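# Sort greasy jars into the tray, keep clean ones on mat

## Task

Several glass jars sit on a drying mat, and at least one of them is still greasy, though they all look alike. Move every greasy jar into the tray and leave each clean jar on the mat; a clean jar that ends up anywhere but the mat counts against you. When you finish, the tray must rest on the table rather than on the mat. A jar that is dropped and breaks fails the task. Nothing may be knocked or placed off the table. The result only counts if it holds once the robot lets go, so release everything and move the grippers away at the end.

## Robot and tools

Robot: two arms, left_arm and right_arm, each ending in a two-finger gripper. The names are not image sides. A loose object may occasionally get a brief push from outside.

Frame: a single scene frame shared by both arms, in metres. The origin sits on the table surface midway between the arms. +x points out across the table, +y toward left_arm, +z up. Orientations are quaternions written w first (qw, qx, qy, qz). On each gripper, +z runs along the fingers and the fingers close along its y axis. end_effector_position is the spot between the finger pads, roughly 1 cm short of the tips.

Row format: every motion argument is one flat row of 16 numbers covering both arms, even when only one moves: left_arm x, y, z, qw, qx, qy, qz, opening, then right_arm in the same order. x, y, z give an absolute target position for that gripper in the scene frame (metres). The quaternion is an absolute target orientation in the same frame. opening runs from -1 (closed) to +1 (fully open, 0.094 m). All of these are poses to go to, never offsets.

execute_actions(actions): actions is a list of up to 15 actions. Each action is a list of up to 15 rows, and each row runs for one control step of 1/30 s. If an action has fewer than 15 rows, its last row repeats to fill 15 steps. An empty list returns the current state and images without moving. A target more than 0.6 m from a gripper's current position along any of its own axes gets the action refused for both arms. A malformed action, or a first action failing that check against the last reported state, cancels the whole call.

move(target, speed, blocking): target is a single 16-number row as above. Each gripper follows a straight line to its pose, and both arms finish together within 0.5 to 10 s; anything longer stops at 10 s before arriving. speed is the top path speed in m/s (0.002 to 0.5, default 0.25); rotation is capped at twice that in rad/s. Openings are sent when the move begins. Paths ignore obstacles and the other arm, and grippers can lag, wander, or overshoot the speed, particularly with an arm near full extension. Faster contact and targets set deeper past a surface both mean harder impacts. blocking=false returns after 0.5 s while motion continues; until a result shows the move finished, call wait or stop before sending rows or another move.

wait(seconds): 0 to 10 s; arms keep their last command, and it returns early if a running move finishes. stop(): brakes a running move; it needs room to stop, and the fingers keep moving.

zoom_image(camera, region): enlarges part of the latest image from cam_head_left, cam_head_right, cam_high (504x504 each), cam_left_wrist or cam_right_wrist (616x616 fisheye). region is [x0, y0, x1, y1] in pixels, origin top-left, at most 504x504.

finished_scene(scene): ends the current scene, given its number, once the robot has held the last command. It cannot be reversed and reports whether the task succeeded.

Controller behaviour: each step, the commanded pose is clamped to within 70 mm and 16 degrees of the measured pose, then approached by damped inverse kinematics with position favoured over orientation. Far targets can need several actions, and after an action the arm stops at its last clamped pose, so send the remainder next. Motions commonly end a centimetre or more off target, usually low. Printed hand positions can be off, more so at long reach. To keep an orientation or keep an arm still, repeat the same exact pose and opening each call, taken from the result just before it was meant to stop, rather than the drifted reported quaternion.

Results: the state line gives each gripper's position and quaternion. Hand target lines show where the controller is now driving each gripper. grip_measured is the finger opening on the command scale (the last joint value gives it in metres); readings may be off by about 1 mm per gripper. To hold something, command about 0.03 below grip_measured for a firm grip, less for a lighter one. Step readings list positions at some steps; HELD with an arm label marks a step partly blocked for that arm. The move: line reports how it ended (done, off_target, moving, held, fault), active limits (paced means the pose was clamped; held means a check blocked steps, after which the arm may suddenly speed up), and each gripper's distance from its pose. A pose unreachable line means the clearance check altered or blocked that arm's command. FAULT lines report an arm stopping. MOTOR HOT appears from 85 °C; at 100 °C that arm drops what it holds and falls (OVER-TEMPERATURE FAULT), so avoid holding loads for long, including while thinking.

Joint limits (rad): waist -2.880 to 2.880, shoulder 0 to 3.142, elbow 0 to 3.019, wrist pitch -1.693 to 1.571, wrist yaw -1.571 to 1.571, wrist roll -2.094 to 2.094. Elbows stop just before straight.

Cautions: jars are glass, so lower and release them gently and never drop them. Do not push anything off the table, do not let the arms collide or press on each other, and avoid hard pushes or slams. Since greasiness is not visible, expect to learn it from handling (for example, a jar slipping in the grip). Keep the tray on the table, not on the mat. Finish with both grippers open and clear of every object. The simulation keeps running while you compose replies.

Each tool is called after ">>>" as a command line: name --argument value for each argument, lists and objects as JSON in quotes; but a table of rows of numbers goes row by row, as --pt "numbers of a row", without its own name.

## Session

>>> execute_actions --actions '[]'

Scene clock: 0.00 s.
left_arm: end_effector_position=(+0.3307, +0.2426, +0.3168) grip_measured=+1.000 end_effector_quat_wxyz=(+0.069, +0.185, +0.961, +0.196) | right_arm: end_effector_position=(+0.3862, -0.4883, +0.2799) grip_measured=+1.000 end_effector_quat_wxyz=(+0.553, +0.374, +0.559, +0.491)
Joint positions: left_arm=[-0.244  1.139  1.255 -1.53  -0.39   0.246  0.094] | right_arm=[-0.776  1.344  0.581  0.94  -1.005  1.465  0.094]
Joint velocities: left_arm=[-0.005 -0.015  0.002 -0.002 -0.007 -0.022  0.   ] | right_arm=[-0.005 -0.005  0.002 -0.027 -0.037 -0.022  0.   ]
Motor temperatures (°C, as the motors report them): left_arm=[25 26 29 26 24 26] | right_arm=[25 27 29 26 27 25]
Hand target (left_arm): +0.336, +0.242, +0.330; +0.086, +0.181, +0.960, +0.196
Hand target (right_arm): +0.389, -0.492, +0.286; +0.557, +0.369, +0.560, +0.490

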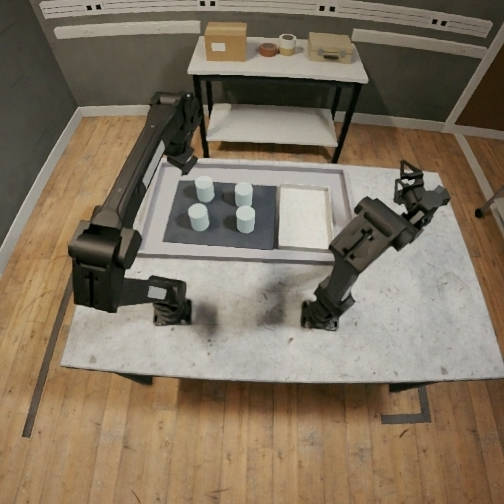

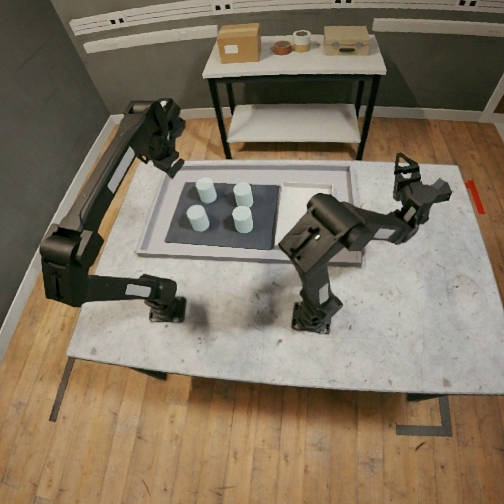

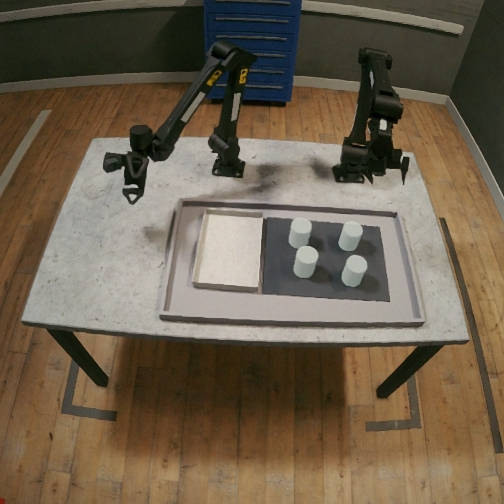

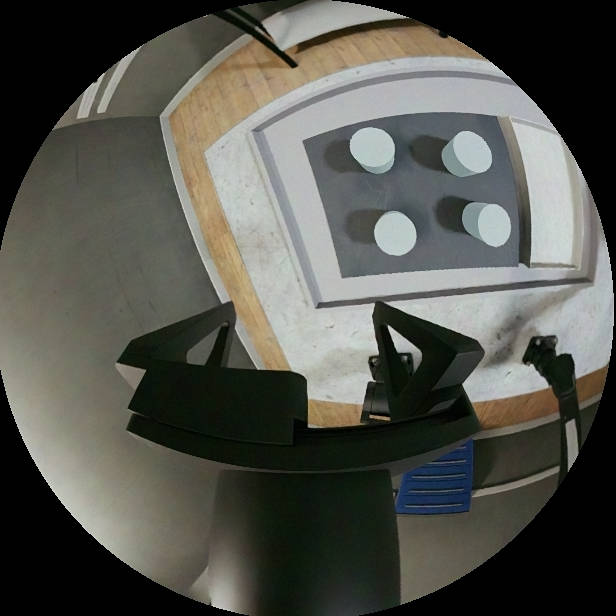

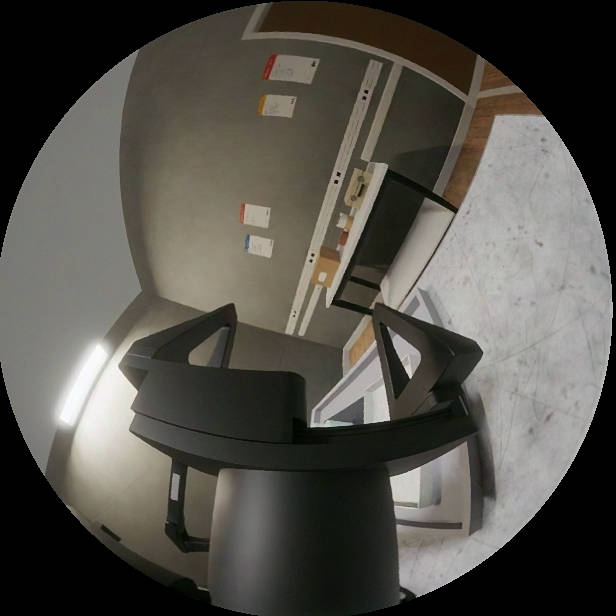

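>>> zoom_image --camera "cam_high" --region '[180, 190, 420, 330]'

Region (180, 190, 420, 330) of cam_high's 504x504 image, scaled by 2.100, with more detail than that image has; it fills the top 294 rows of this view, and the rest is white.

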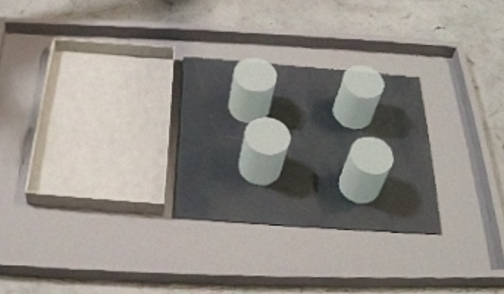

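>>> move --target '[0.335,0.187,0.15,0,0,1,0,1,0.3862,-0.4883,0.2799,0.553,0.374,0.559,0.491,1]' --speed 0.2

Scene clock: 2.17 s.
left_arm: end_effector_position=(+0.3327, +0.1818, +0.1509) grip_measured=+1.000 end_effector_quat_wxyz=(-0.002, +0.014, +1.000, +0.001) | right_arm: end_effector_position=(+0.3862, -0.4883, +0.2799) grip_measured=+1.000 end_effector_quat_wxyz=(+0.553, +0.374, +0.559, +0.491)
Joint positions: left_arm=[-0.228  1.312  1.    -1.264 -0.001 -0.122  0.094] | right_arm=[-0.776  1.344  0.581  0.94  -1.005  1.465  0.094]
Joint velocities: left_arm=[-0.005 -0.005  0.017 -0.012  0.095  0.051  0.   ] | right_arm=[-0.005  0.005 -0.022 -0.032  0.022  0.007  0.   ]
Motor temperatures (°C, as the motors report them): left_arm=[25 26 29 26 24 26] | right_arm=[25 27 29 26 27 25]
Hand target (left_arm): +0.338, +0.186, +0.150; +0.003, +0.001, +1.000, -0.002
Hand target (right_arm): +0.386, -0.488, +0.280; +0.553, +0.374, +0.559, +0.491
Off the commanded pose (left_arm): 0.006 m, 2 deg.
Off the commanded pose (right_arm): 0.000 m, 0 deg.
move: done

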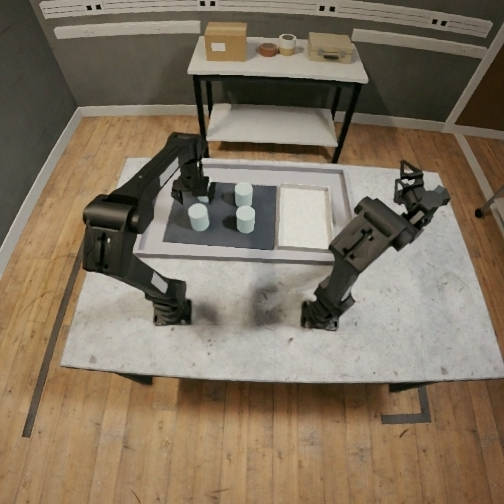

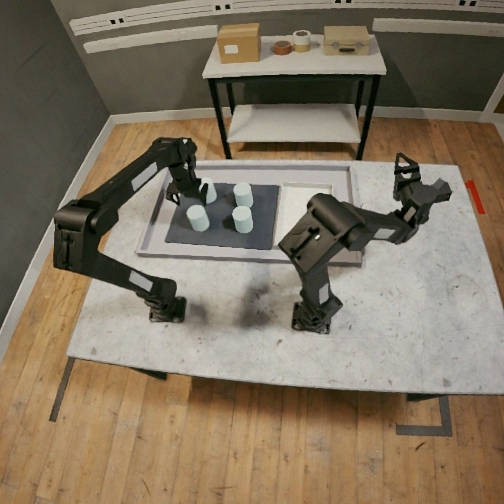

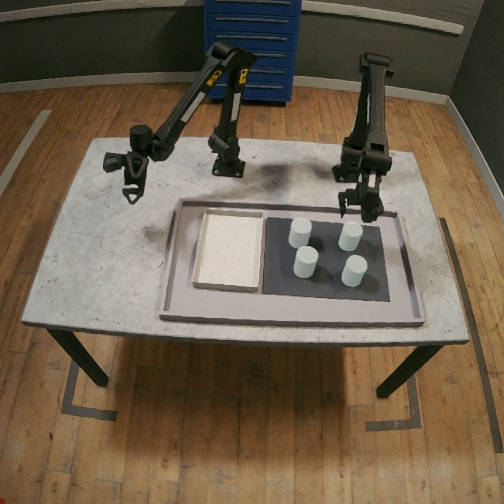

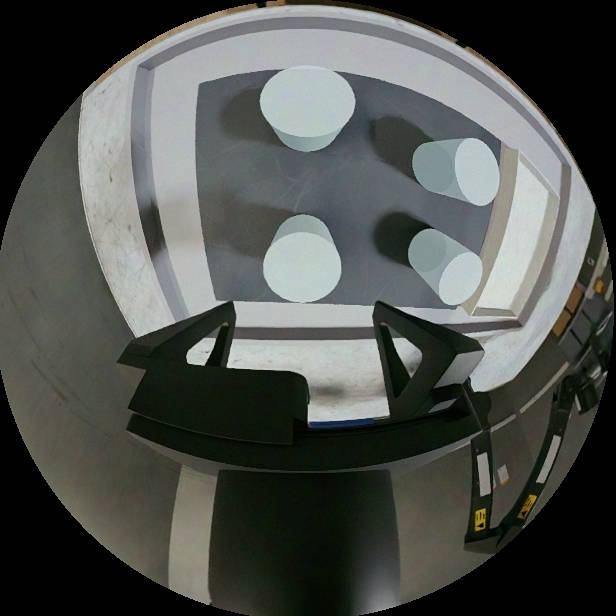

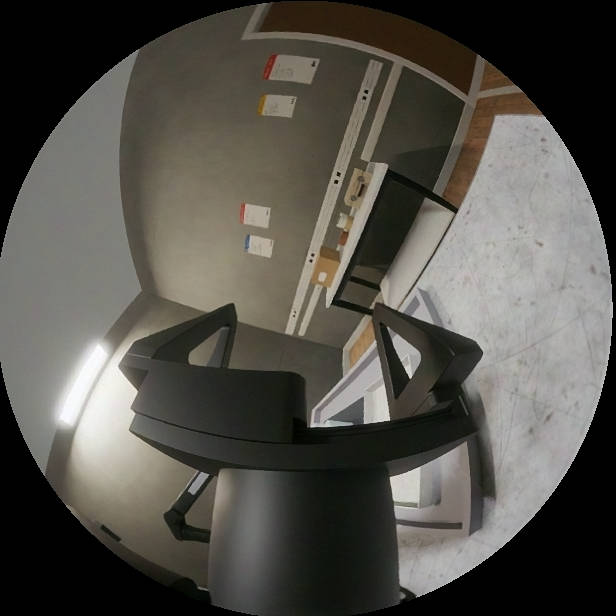

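>>> move --target '[0.336,0.187,0.048,0,0,1,0,1,0.3862,-0.4883,0.2799,0.553,0.374,0.559,0.491,1]' --speed 0.07

Scene clock: 4.13 s.
left_arm: end_effector_position=(+0.3345, +0.1816, +0.0506) grip_measured=+1.000 end_effector_quat_wxyz=(-0.002, +0.011, +1.000, +0.001) | right_arm: end_effector_position=(+0.3862, -0.4883, +0.2799) grip_measured=+1.000 end_effector_quat_wxyz=(+0.553, +0.374, +0.559, +0.491)
Joint positions: left_arm=[-0.228  1.447  0.838 -0.966 -0.001 -0.127  0.094] | right_arm=[-0.776  1.344  0.581  0.94  -1.005  1.465  0.094]
Joint velocities: left_arm=[-0.005  0.005 -0.022 -0.002 -0.051 -0.051  0.   ] | right_arm=[-0.015 -0.005  0.027 -0.017 -0.081 -0.081  0.   ]
Motor temperatures (°C, as the motors report them): left_arm=[25 26 30 26 24 26] | right_arm=[25 27 29 26 27 25]
Hand target (left_arm): +0.338, +0.187, +0.048; +0.000, -0.000, +1.000, +0.000
Hand target (right_arm): +0.386, -0.488, +0.280; +0.553, +0.374, +0.559, +0.491
Off the commanded pose (left_arm): 0.006 m, 1 deg.
Off the commanded pose (right_arm): 0.000 m, 0 deg.
move: done

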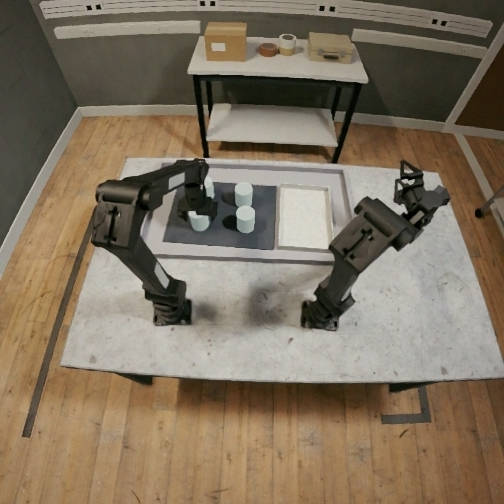

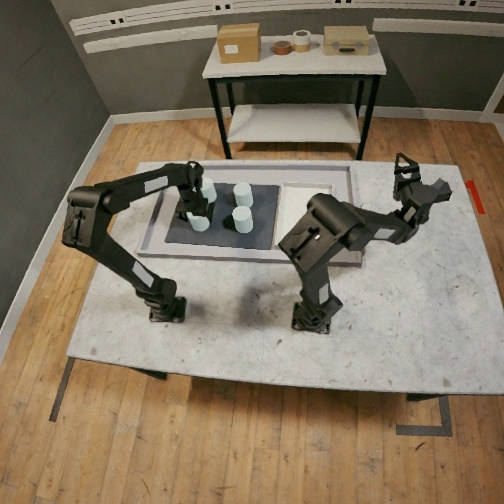

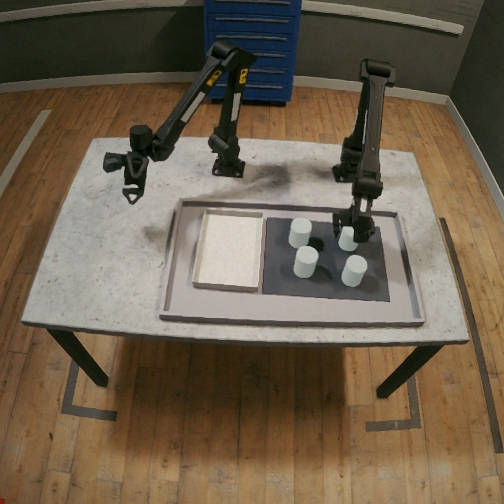

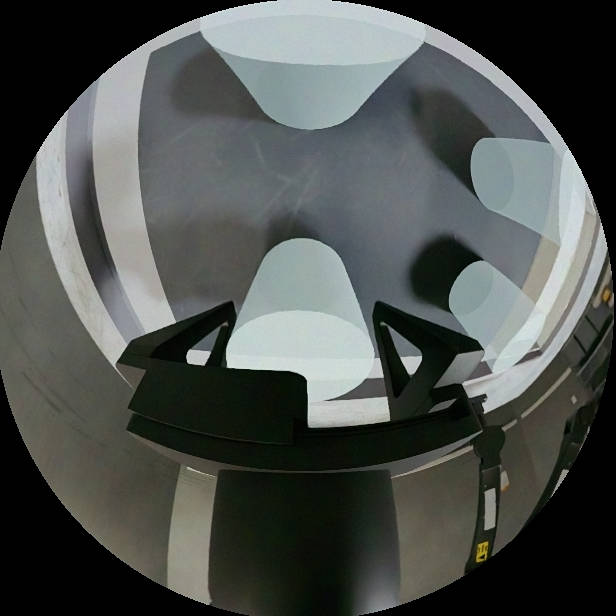

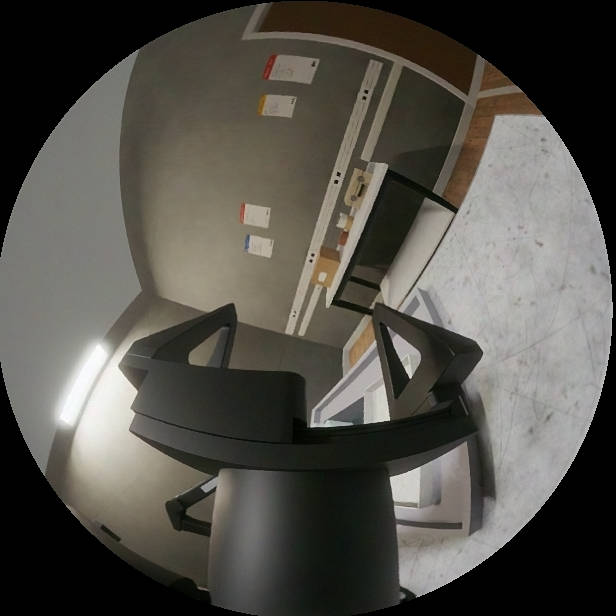

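>>> execute_actions --actions '[[[0.338,0.189,0.048,0,0,1,0,0.46,0.3862,-0.4883,0.2799,0.553,0.374,0.559,0.491,1]],[[0.338,0.189,0.048,0,0,1,0,0.43,0.3862,-0.4883,0.2799,0.553,0.374,0.559,0.491,1],[0.338,0.189,0.048,0,0,1,0,0.42,0.3862,-0.4883,0.2799,0.553,0.374,0.559,0.491,1],[0.338,0.189,0.048,0,0,1,0,0.41,0.3862,-0.4883,0.2799,0.553,0.374,0.559,0.491,1],[0.338,0.189,0.048,0,0,1,0,0.40,0.3862,-0.4883,0.2799,0.553,0.374,0.559,0.491,1],[0.338,0.189,0.048,0,0,1,0,0.39,0.3862,-0.4883,0.2799,0.553,0.374,0.559,0.491,1],[0.338,0.189,0.048,0,0,1,0,0.38,0.3862,-0.4883,0.2799,0.553,0.374,0.559,0.491,1],[0.338,0.189,0.048,0,0,1,0,0.37,0.3862,-0.4883,0.2799,0.553,0.374,0.559,0.491,1],[0.338,0.189,0.048,0,0,1,0,0.36,0.3862,-0.4883,0.2799,0.553,0.374,0.559,0.491,1]]]'

Scene clock: 5.33 s.
left_arm: end_effector_position=(+0.3349, +0.1841, +0.0506) grip_measured=+0.388 end_effector_quat_wxyz=(-0.002, +0.008, +1.000, +0.001) | right_arm: end_effector_position=(+0.3862, -0.4883, +0.2799) grip_measured=+1.000 end_effector_quat_wxyz=(+0.553, +0.374, +0.559, +0.491)
Joint positions: left_arm=[-0.221  1.447  0.838 -0.966 -0.001 -0.127  0.065] | right_arm=[-0.776  1.344  0.581  0.94  -1.005  1.465  0.094]
Joint velocities: left_arm=[-0.015  0.005 -0.002 -0.007  0.022  0.007  0.001] | right_arm=[ 0.005 -0.005  0.002 -0.007 -0.037 -0.007  0.   ]
Motor temperatures (°C, as the motors report them): left_arm=[25 26 30 26 24 26] | right_arm=[25 27 29 26 27 25]
Hand target (left_arm): +0.338, +0.189, +0.048; +0.000, +0.000, +1.000, +0.000
Hand target (right_arm): +0.386, -0.488, +0.280; +0.553, +0.374, +0.559, +0.491
Off the commanded pose (left_arm): 0.006 m, 1 deg.
Off the commanded pose (right_arm): 0.000 m, 0 deg.
Step readings (end_effector_position; steps 1 to 15: 1st action; 16 to 30: 2nd action):
0: left_arm (+0.3345, +0.1816, +0.0506) | right_arm (+0.3862, -0.4883, +0.2799)
1: left_arm (+0.3346, +0.1818, +0.0506) | right_arm (+0.3862, -0.4883, +0.2799)
2: left_arm (+0.3346, +0.1821, +0.0506) | right_arm (+0.3862, -0.4883, +0.2799)
4: left_arm (+0.3348, +0.1830, +0.0506) | right_arm (+0.3862, -0.4883, +0.2799)
8: left_arm (+0.3349, +0.1841, +0.0506) | right_arm (+0.3862, -0.4883, +0.2799)
15: left_arm (+0.3349, +0.1841, +0.0506) | right_arm (+0.3862, -0.4883, +0.2799)
16: left_arm (+0.3349, +0.1841, +0.0506) | right_arm (+0.3862, -0.4883, +0.2799)
17: left_arm (+0.3349, +0.1841, +0.0506) | right_arm (+0.3862, -0.4883, +0.2799)
19: left_arm (+0.3349, +0.1841, +0.0506) | right_arm (+0.3862, -0.4883, +0.2799)
23: left_arm (+0.3349, +0.1841, +0.0506) | right_arm (+0.3862, -0.4883, +0.2799)
30: end_effector_position above

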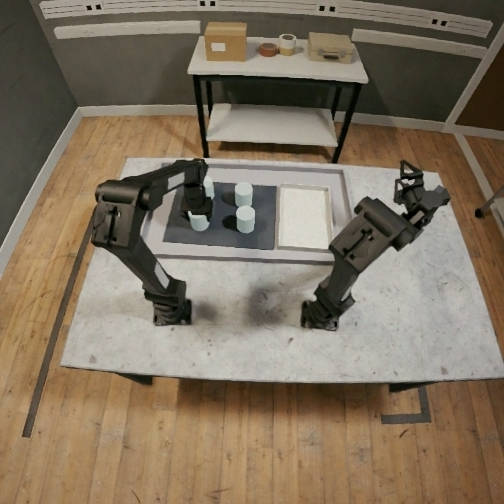

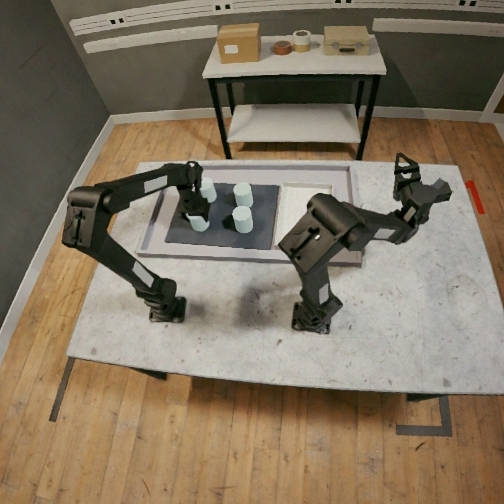

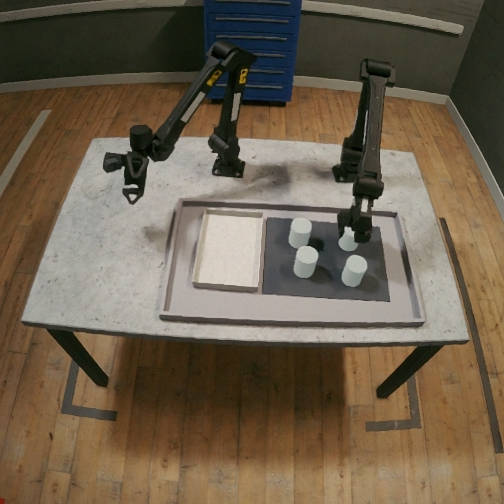

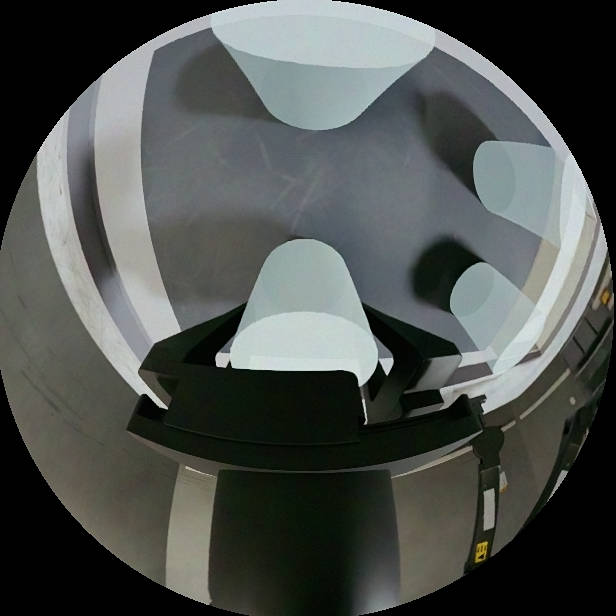

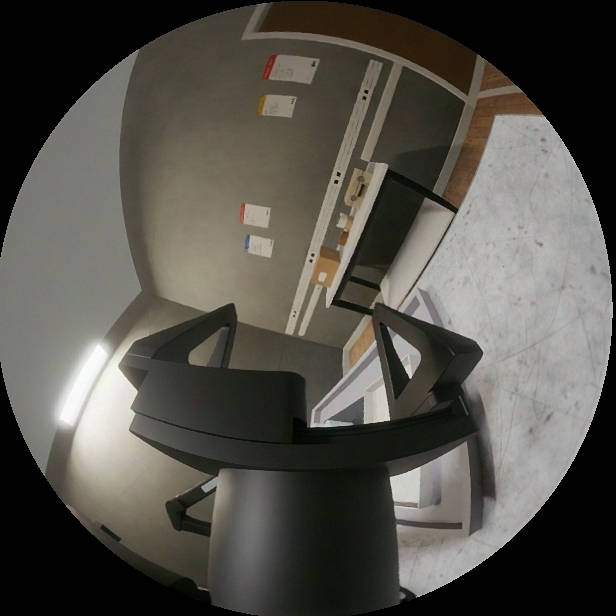

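>>> execute_actions --actions '[[[0.338,0.189,0.048,0,0,1,0,0.46,0.3862,-0.4883,0.2799,0.553,0.374,0.559,0.491,1],[0.338,0.189,0.048,0,0,1,0,0.46,0.3862,-0.4883,0.2799,0.553,0.374,0.559,0.491,1],[0.338,0.189,0.048,0,0,1,0,0.46,0.3862,-0.4883,0.2799,0.553,0.374,0.559,0.491,1],[0.338,0.189,0.048,0,0,1,0,0.46,0.3862,-0.4883,0.2799,0.553,0.374,0.559,0.491,1],[0.338,0.189,0.048,0,0,1,0,0.45,0.3862,-0.4883,0.2799,0.553,0.374,0.559,0.491,1],[0.338,0.189,0.048,0,0,1,0,0.44,0.3862,-0.4883,0.2799,0.553,0.374,0.559,0.491,1],[0.338,0.189,0.048,0,0,1,0,0.435,0.3862,-0.4883,0.2799,0.553,0.374,0.559,0.491,1],[0.338,0.189,0.048,0,0,1,0,0.43,0.3862,-0.4883,0.2799,0.553,0.374,0.559,0.491,1],[0.338,0.189,0.048,0,0,1,0,0.425,0.3862,-0.4883,0.2799,0.553,0.374,0.559,0.491,1],[0.338,0.189,0.048,0,0,1,0,0.42,0.3862,-0.4883,0.2799,0.553,0.374,0.559,0.491,1]]]'

Scene clock: 6.03 s.
left_arm: end_effector_position=(+0.3349, +0.1841, +0.0506) grip_measured=+0.422 end_effector_quat_wxyz=(-0.002, +0.008, +1.000, +0.001) | right_arm: end_effector_position=(+0.3862, -0.4883, +0.2799) grip_measured=+1.000 end_effector_quat_wxyz=(+0.553, +0.374, +0.559, +0.491)
Joint positions: left_arm=[-0.221  1.447  0.838 -0.966 -0.001 -0.127  0.067] | right_arm=[-0.776  1.344  0.581  0.94  -1.005  1.465  0.094]
Joint velocities: left_arm=[-0.015 -0.005 -0.002 -0.002 -0.022 -0.007 -0.001] | right_arm=[-0.015 -0.015 -0.007  0.007  0.022  0.007  0.   ]
Motor temperatures (°C, as the motors report them): left_arm=[25 26 30 26 24 26] | right_arm=[25 27 30 26 27 25]
Hand target (left_arm): +0.338, +0.189, +0.048; +0.000, +0.000, +1.000, +0.000
Hand target (right_arm): +0.386, -0.488, +0.280; +0.553, +0.374, +0.559, +0.491
Off the commanded pose (left_arm): 0.006 m, 1 deg.
Off the commanded pose (right_arm): 0.000 m, 0 deg.
Step readings (end_effector_position):
0: left_arm (+0.3349, +0.1841, +0.0506) | right_arm (+0.3862, -0.4883, +0.2799)
1: left_arm (+0.3349, +0.1841, +0.0506) | right_arm (+0.3862, -0.4883, +0.2799)
2: left_arm (+0.3349, +0.1841, +0.0506) | right_arm (+0.3862, -0.4883, +0.2799)
4: left_arm (+0.3349, +0.1841, +0.0506) | right_arm (+0.3862, -0.4883, +0.2799)
8: left_arm (+0.3349, +0.1841, +0.0506) | right_arm (+0.3862, -0.4883, +0.2799)
15: end_effector_position above

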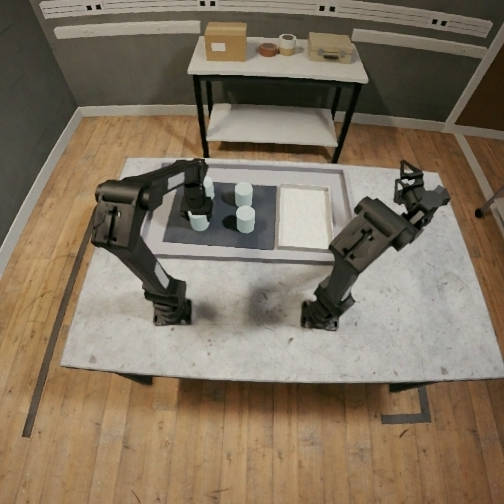

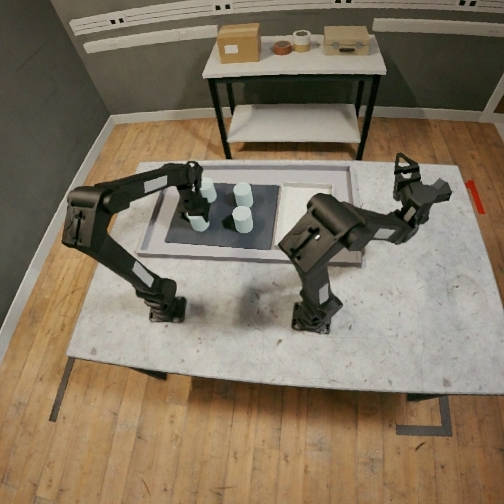

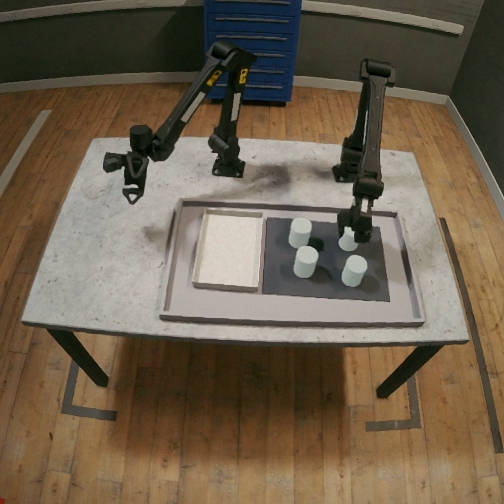

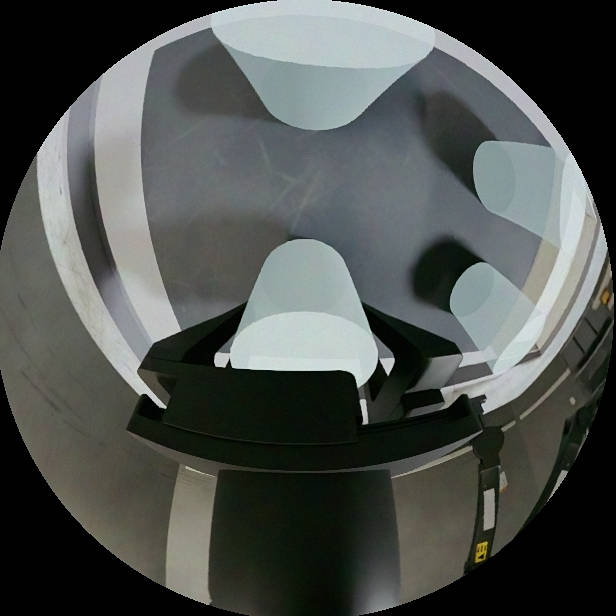

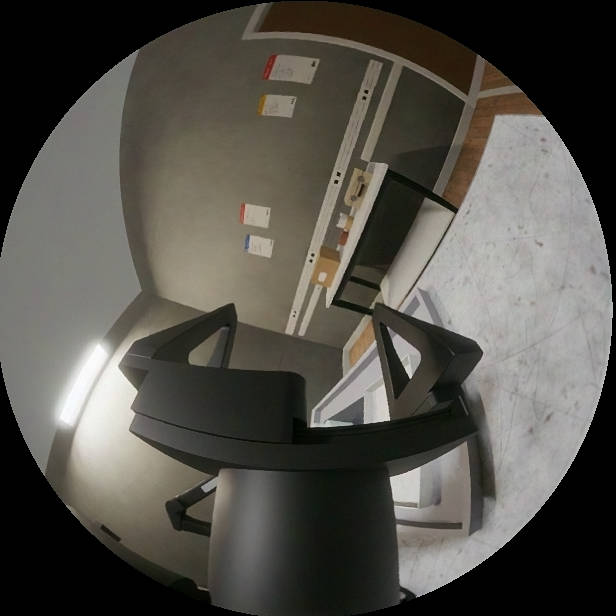

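>>> execute_actions --actions '[[[0.338,0.189,0.048,0,0,1,0,0.415,0.3862,-0.4883,0.2799,0.553,0.374,0.559,0.491,1],[0.338,0.189,0.048,0,0,1,0,0.415,0.3862,-0.4883,0.2799,0.553,0.374,0.559,0.491,1],[0.338,0.189,0.048,0,0,1,0,0.41,0.3862,-0.4883,0.2799,0.553,0.374,0.559,0.491,1],[0.338,0.189,0.048,0,0,1,0,0.41,0.3862,-0.4883,0.2799,0.553,0.374,0.559,0.491,1],[0.338,0.189,0.048,0,0,1,0,0.405,0.3862,-0.4883,0.2799,0.553,0.374,0.559,0.491,1],[0.338,0.189,0.048,0,0,1,0,0.405,0.3862,-0.4883,0.2799,0.553,0.374,0.559,0.491,1],[0.338,0.189,0.048,0,0,1,0,0.40,0.3862,-0.4883,0.2799,0.553,0.374,0.559,0.491,1]]]'

Scene clock: 6.73 s.
left_arm: end_effector_position=(+0.3349, +0.1841, +0.0506) grip_measured=+0.408 end_effector_quat_wxyz=(-0.002, +0.008, +1.000, +0.001) | right_arm: end_effector_position=(+0.3862, -0.4883, +0.2799) grip_measured=+1.000 end_effector_quat_wxyz=(+0.553, +0.374, +0.559, +0.491)
Joint positions: left_arm=[-0.221  1.447  0.838 -0.966 -0.001 -0.127  0.066] | right_arm=[-0.776  1.344  0.581  0.94  -1.005  1.465  0.094]
Joint velocities: left_arm=[-0.015 -0.005  0.007  0.002  0.022  0.022 -0.001] | right_arm=[-0.005 -0.005 -0.012  0.017  0.022 -0.007  0.   ]
Motor temperatures (°C, as the motors report them): left_arm=[25 26 30 26 24 26] | right_arm=[25 27 30 26 27 25]
Hand target (left_arm): +0.338, +0.189, +0.048; +0.000, +0.000, +1.000, +0.000
Hand target (right_arm): +0.386, -0.488, +0.280; +0.553, +0.374, +0.559, +0.491
Off the commanded pose (left_arm): 0.006 m, 1 deg.
Off the commanded pose (right_arm): 0.000 m, 0 deg.
Step readings (end_effector_position):
0: left_arm (+0.3349, +0.1841, +0.0506) | right_arm (+0.3862, -0.4883, +0.2799)
1: left_arm (+0.3349, +0.1841, +0.0506) | right_arm (+0.3862, -0.4883, +0.2799)
2: left_arm (+0.3349, +0.1841, +0.0506) | right_arm (+0.3862, -0.4883, +0.2799)
4: left_arm (+0.3349, +0.1841, +0.0506) | right_arm (+0.3862, -0.4883, +0.2799)
8: left_arm (+0.3349, +0.1841, +0.0506) | right_arm (+0.3862, -0.4883, +0.2799)
15: end_effector_position above

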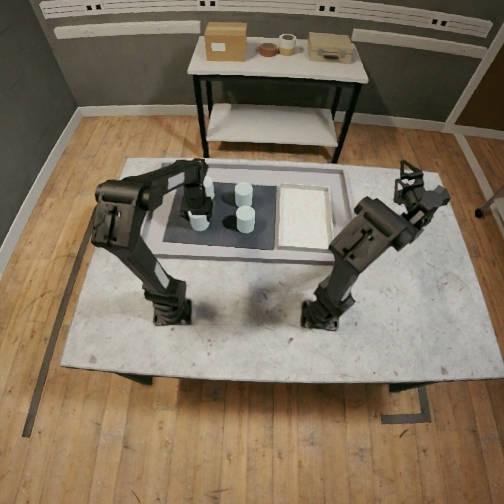

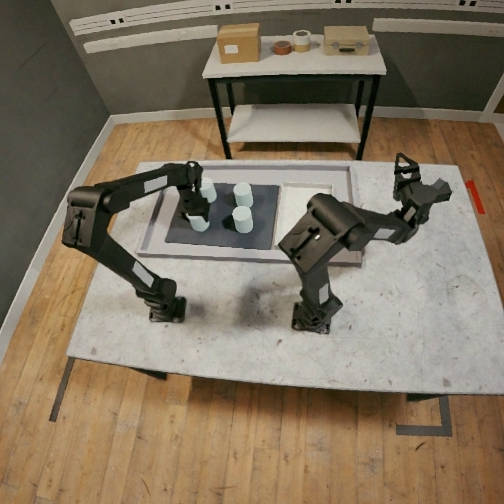

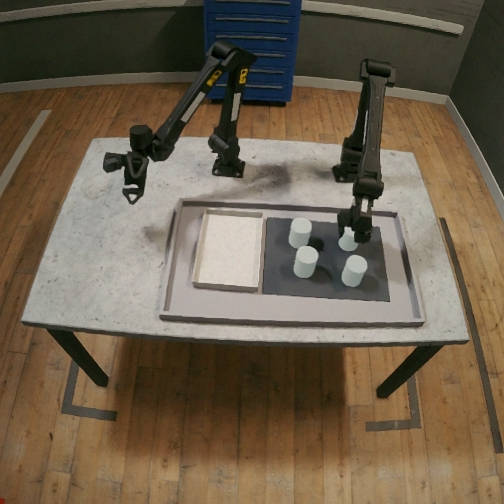

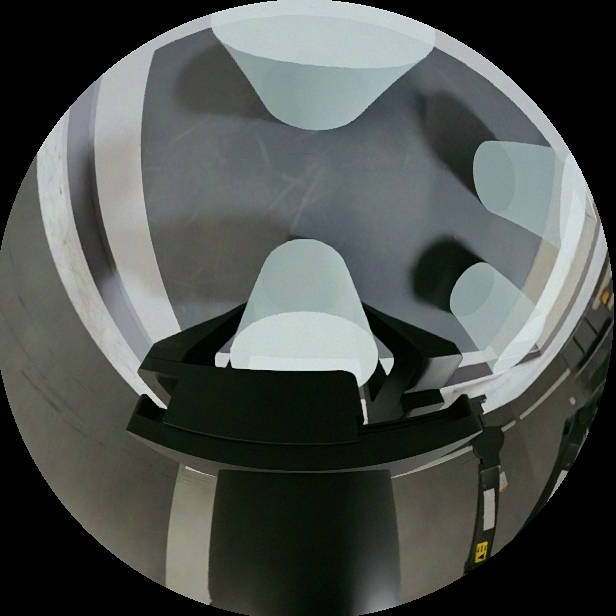

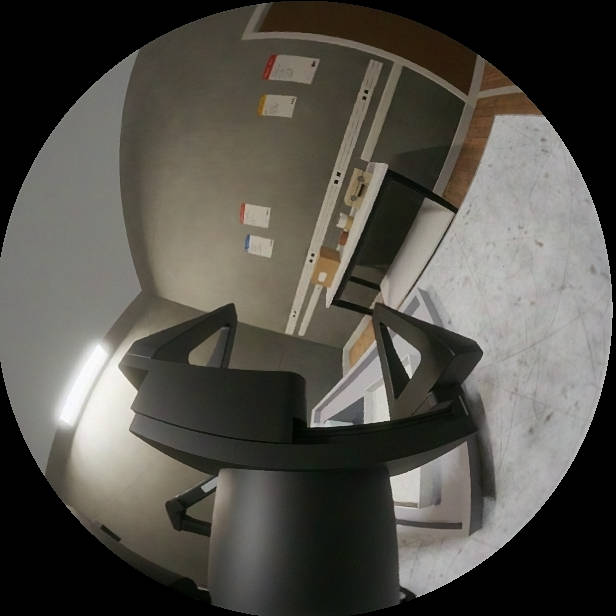

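>>> execute_actions --actions '[[[0.338,0.189,0.048,0,0,1,0,0.44,0.3862,-0.4883,0.2799,0.553,0.374,0.559,0.491,1],[0.338,0.189,0.048,0,0,1,0,0.44,0.3862,-0.4883,0.2799,0.553,0.374,0.559,0.491,1],[0.338,0.189,0.048,0,0,1,0,0.44,0.3862,-0.4883,0.2799,0.553,0.374,0.559,0.491,1],[0.338,0.189,0.048,0,0,1,0,0.43,0.3862,-0.4883,0.2799,0.553,0.374,0.559,0.491,1],[0.338,0.189,0.048,0,0,1,0,0.42,0.3862,-0.4883,0.2799,0.553,0.374,0.559,0.491,1],[0.338,0.189,0.048,0,0,1,0,0.42,0.3862,-0.4883,0.2799,0.553,0.374,0.559,0.491,1],[0.338,0.189,0.048,0,0,1,0,0.415,0.3862,-0.4883,0.2799,0.553,0.374,0.559,0.491,1],[0.338,0.189,0.048,0,0,1,0,0.415,0.3862,-0.4883,0.2799,0.553,0.374,0.559,0.491,1],[0.338,0.189,0.048,0,0,1,0,0.412,0.3862,-0.4883,0.2799,0.553,0.374,0.559,0.491,1],[0.338,0.189,0.048,0,0,1,0,0.412,0.3862,-0.4883,0.2799,0.553,0.374,0.559,0.491,1],[0.338,0.189,0.048,0,0,1,0,0.409,0.3862,-0.4883,0.2799,0.553,0.374,0.559,0.491,1]]]'

>>> move --target '[0.350,0.187,0.082,0,0,1,0,0.409,0.3862,-0.4883,0.2799,0.553,0.374,0.559,0.491,1]' --speed 0.035

Scene clock: 7.50 s.
left_arm: end_effector_position=(+0.3349, +0.1841, +0.0506) grip_measured=+0.413 end_effector_quat_wxyz=(-0.002, +0.008, +1.000, +0.001) | right_arm: end_effector_position=(+0.3862, -0.4883, +0.2799) grip_measured=+1.000 end_effector_quat_wxyz=(+0.553, +0.374, +0.559, +0.491)
Joint positions: left_arm=[-0.221  1.447  0.838 -0.966 -0.001 -0.127  0.066] | right_arm=[-0.776  1.344  0.581  0.94  -1.005  1.465  0.094]
Joint velocities: left_arm=[-0.005  0.005  0.017 -0.012  0.022  0.022 -0.   ] | right_arm=[-0.024  0.005 -0.012  0.022 -0.007 -0.007  0.   ]
Motor temperatures (°C, as the motors report them): left_arm=[25 26 30 26 24 26] | right_arm=[25 27 30 26 27 25]
Hand target (left_arm): +0.338, +0.189, +0.048; +0.000, +0.000, +1.000, +0.000
Hand target (right_arm): +0.386, -0.488, +0.280; +0.553, +0.374, +0.559, +0.491
Off the commanded pose (left_arm): 0.006 m, 1 deg.
Off the commanded pose (right_arm): 0.000 m, 0 deg.
Step readings (end_effector_position):
0: left_arm (+0.3349, +0.1841, +0.0506) | right_arm (+0.3862, -0.4883, +0.2799)
1: left_arm (+0.3349, +0.1841, +0.0506) | right_arm (+0.3862, -0.4883, +0.2799)
2: left_arm (+0.3349, +0.1841, +0.0506) | right_arm (+0.3862, -0.4883, +0.2799)
4: left_arm (+0.3349, +0.1841, +0.0506) | right_arm (+0.3862, -0.4883, +0.2799)
8: left_arm (+0.3349, +0.1841, +0.0506) | right_arm (+0.3862, -0.4883, +0.2799)
15: end_effector_position above

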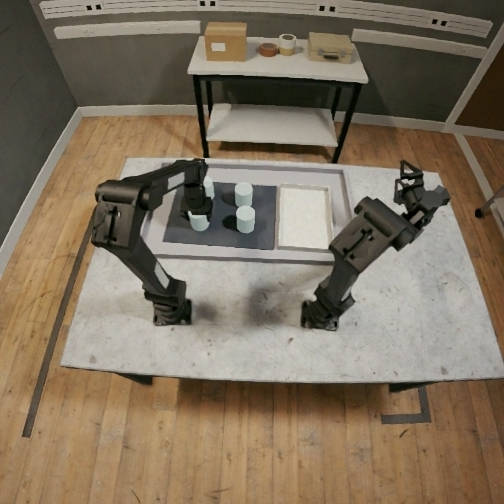

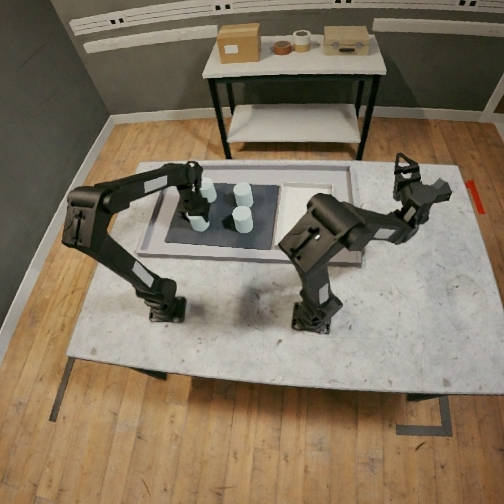

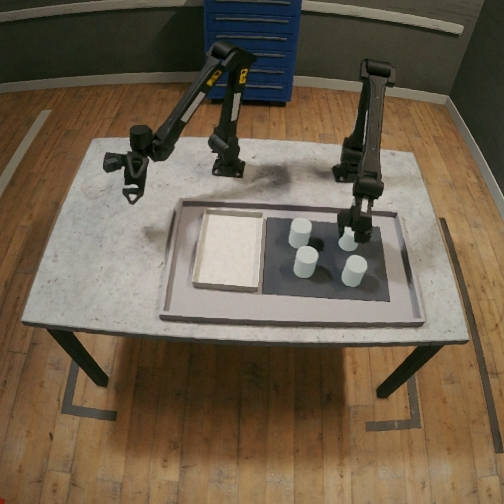

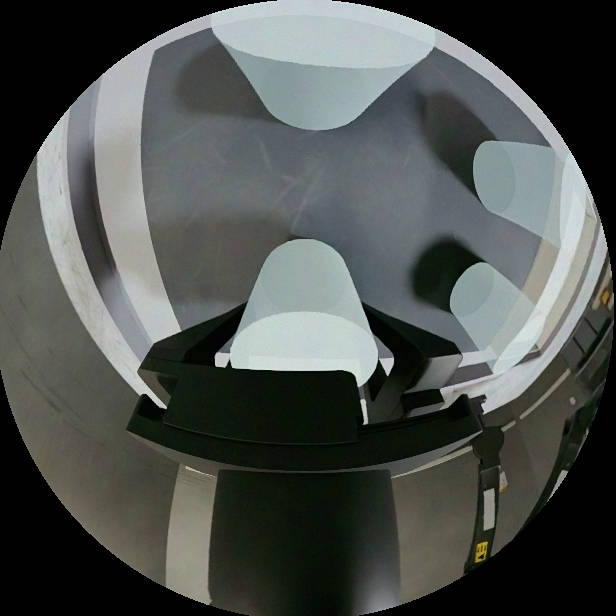

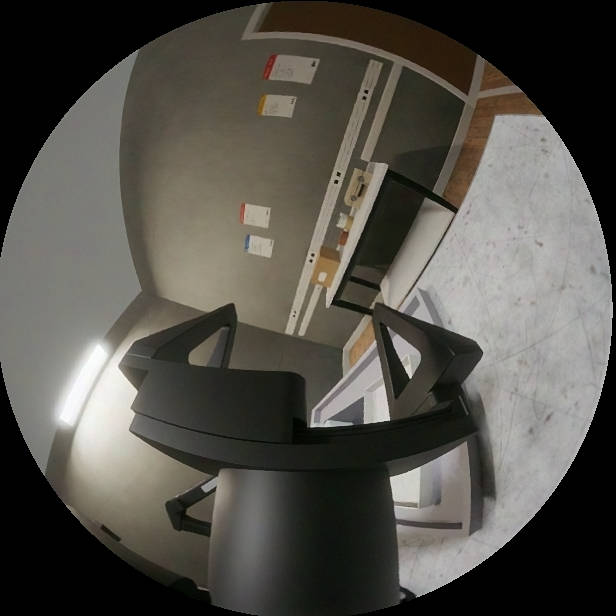

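Scene clock: 8.80 s.
left_arm: end_effector_position=(+0.3270, +0.1853, +0.0594) grip_measured=+0.413 end_effector_quat_wxyz=(-0.029, +0.008, +1.000, +0.004) | right_arm: end_effector_position=(+0.3862, -0.4883, +0.2799) grip_measured=+1.000 end_effector_quat_wxyz=(+0.553, +0.374, +0.559, +0.491)
Joint positions: left_arm=[-0.221  1.447  0.865 -1.048 -0.001 -0.127  0.066] | right_arm=[-0.776  1.344  0.581  0.94  -1.005  1.465  0.094]
Joint velocities: left_arm=[-0.005 -0.024 -0.007 -0.017  0.022  0.022 -0.001] | right_arm=[ 0.005 -0.015  0.007  0.002  0.066  0.007  0.   ]
Motor temperatures (°C, as the motors report them): left_arm=[25 27 30 26 24 26] | right_arm=[25 27 30 26 27 25]
Hand target (left_arm): +0.348, +0.187, +0.082; +0.000, +0.000, +1.000, +0.000
Hand target (right_arm): +0.386, -0.488, +0.280; +0.553, +0.374, +0.559, +0.491
Off the commanded pose (left_arm): 0.032 m, 4 deg.
Off the commanded pose (right_arm): 0.000 m, 0 deg.
move: off_target (left_arm)

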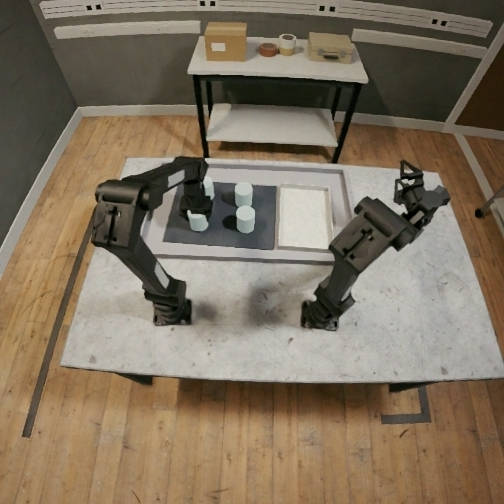

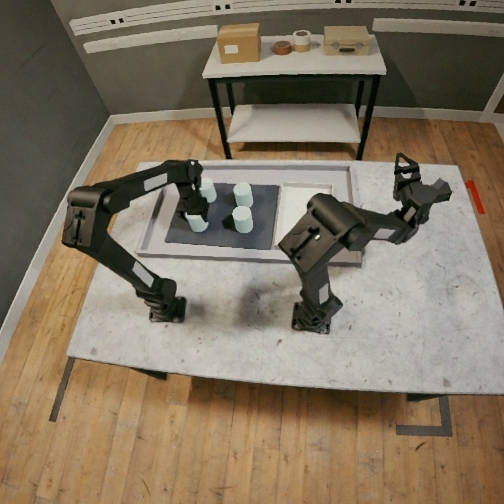

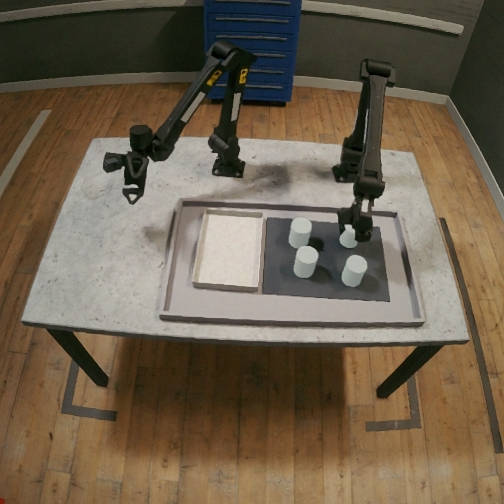

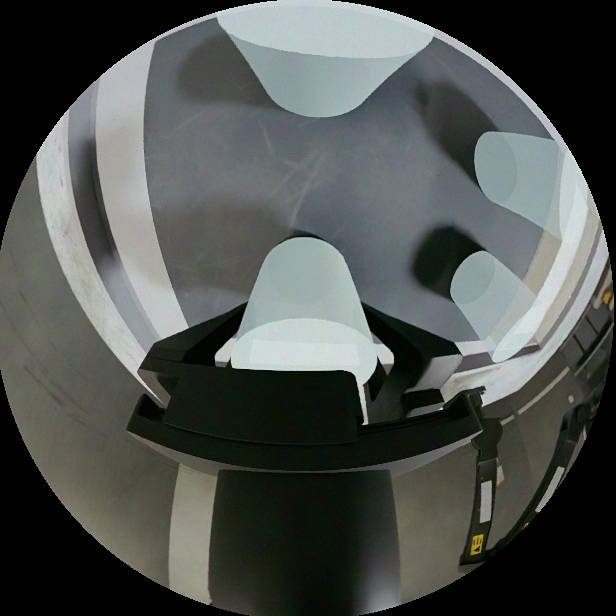

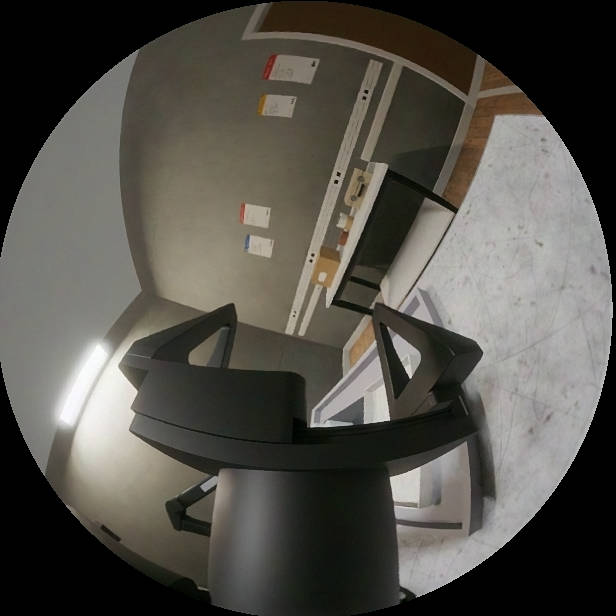

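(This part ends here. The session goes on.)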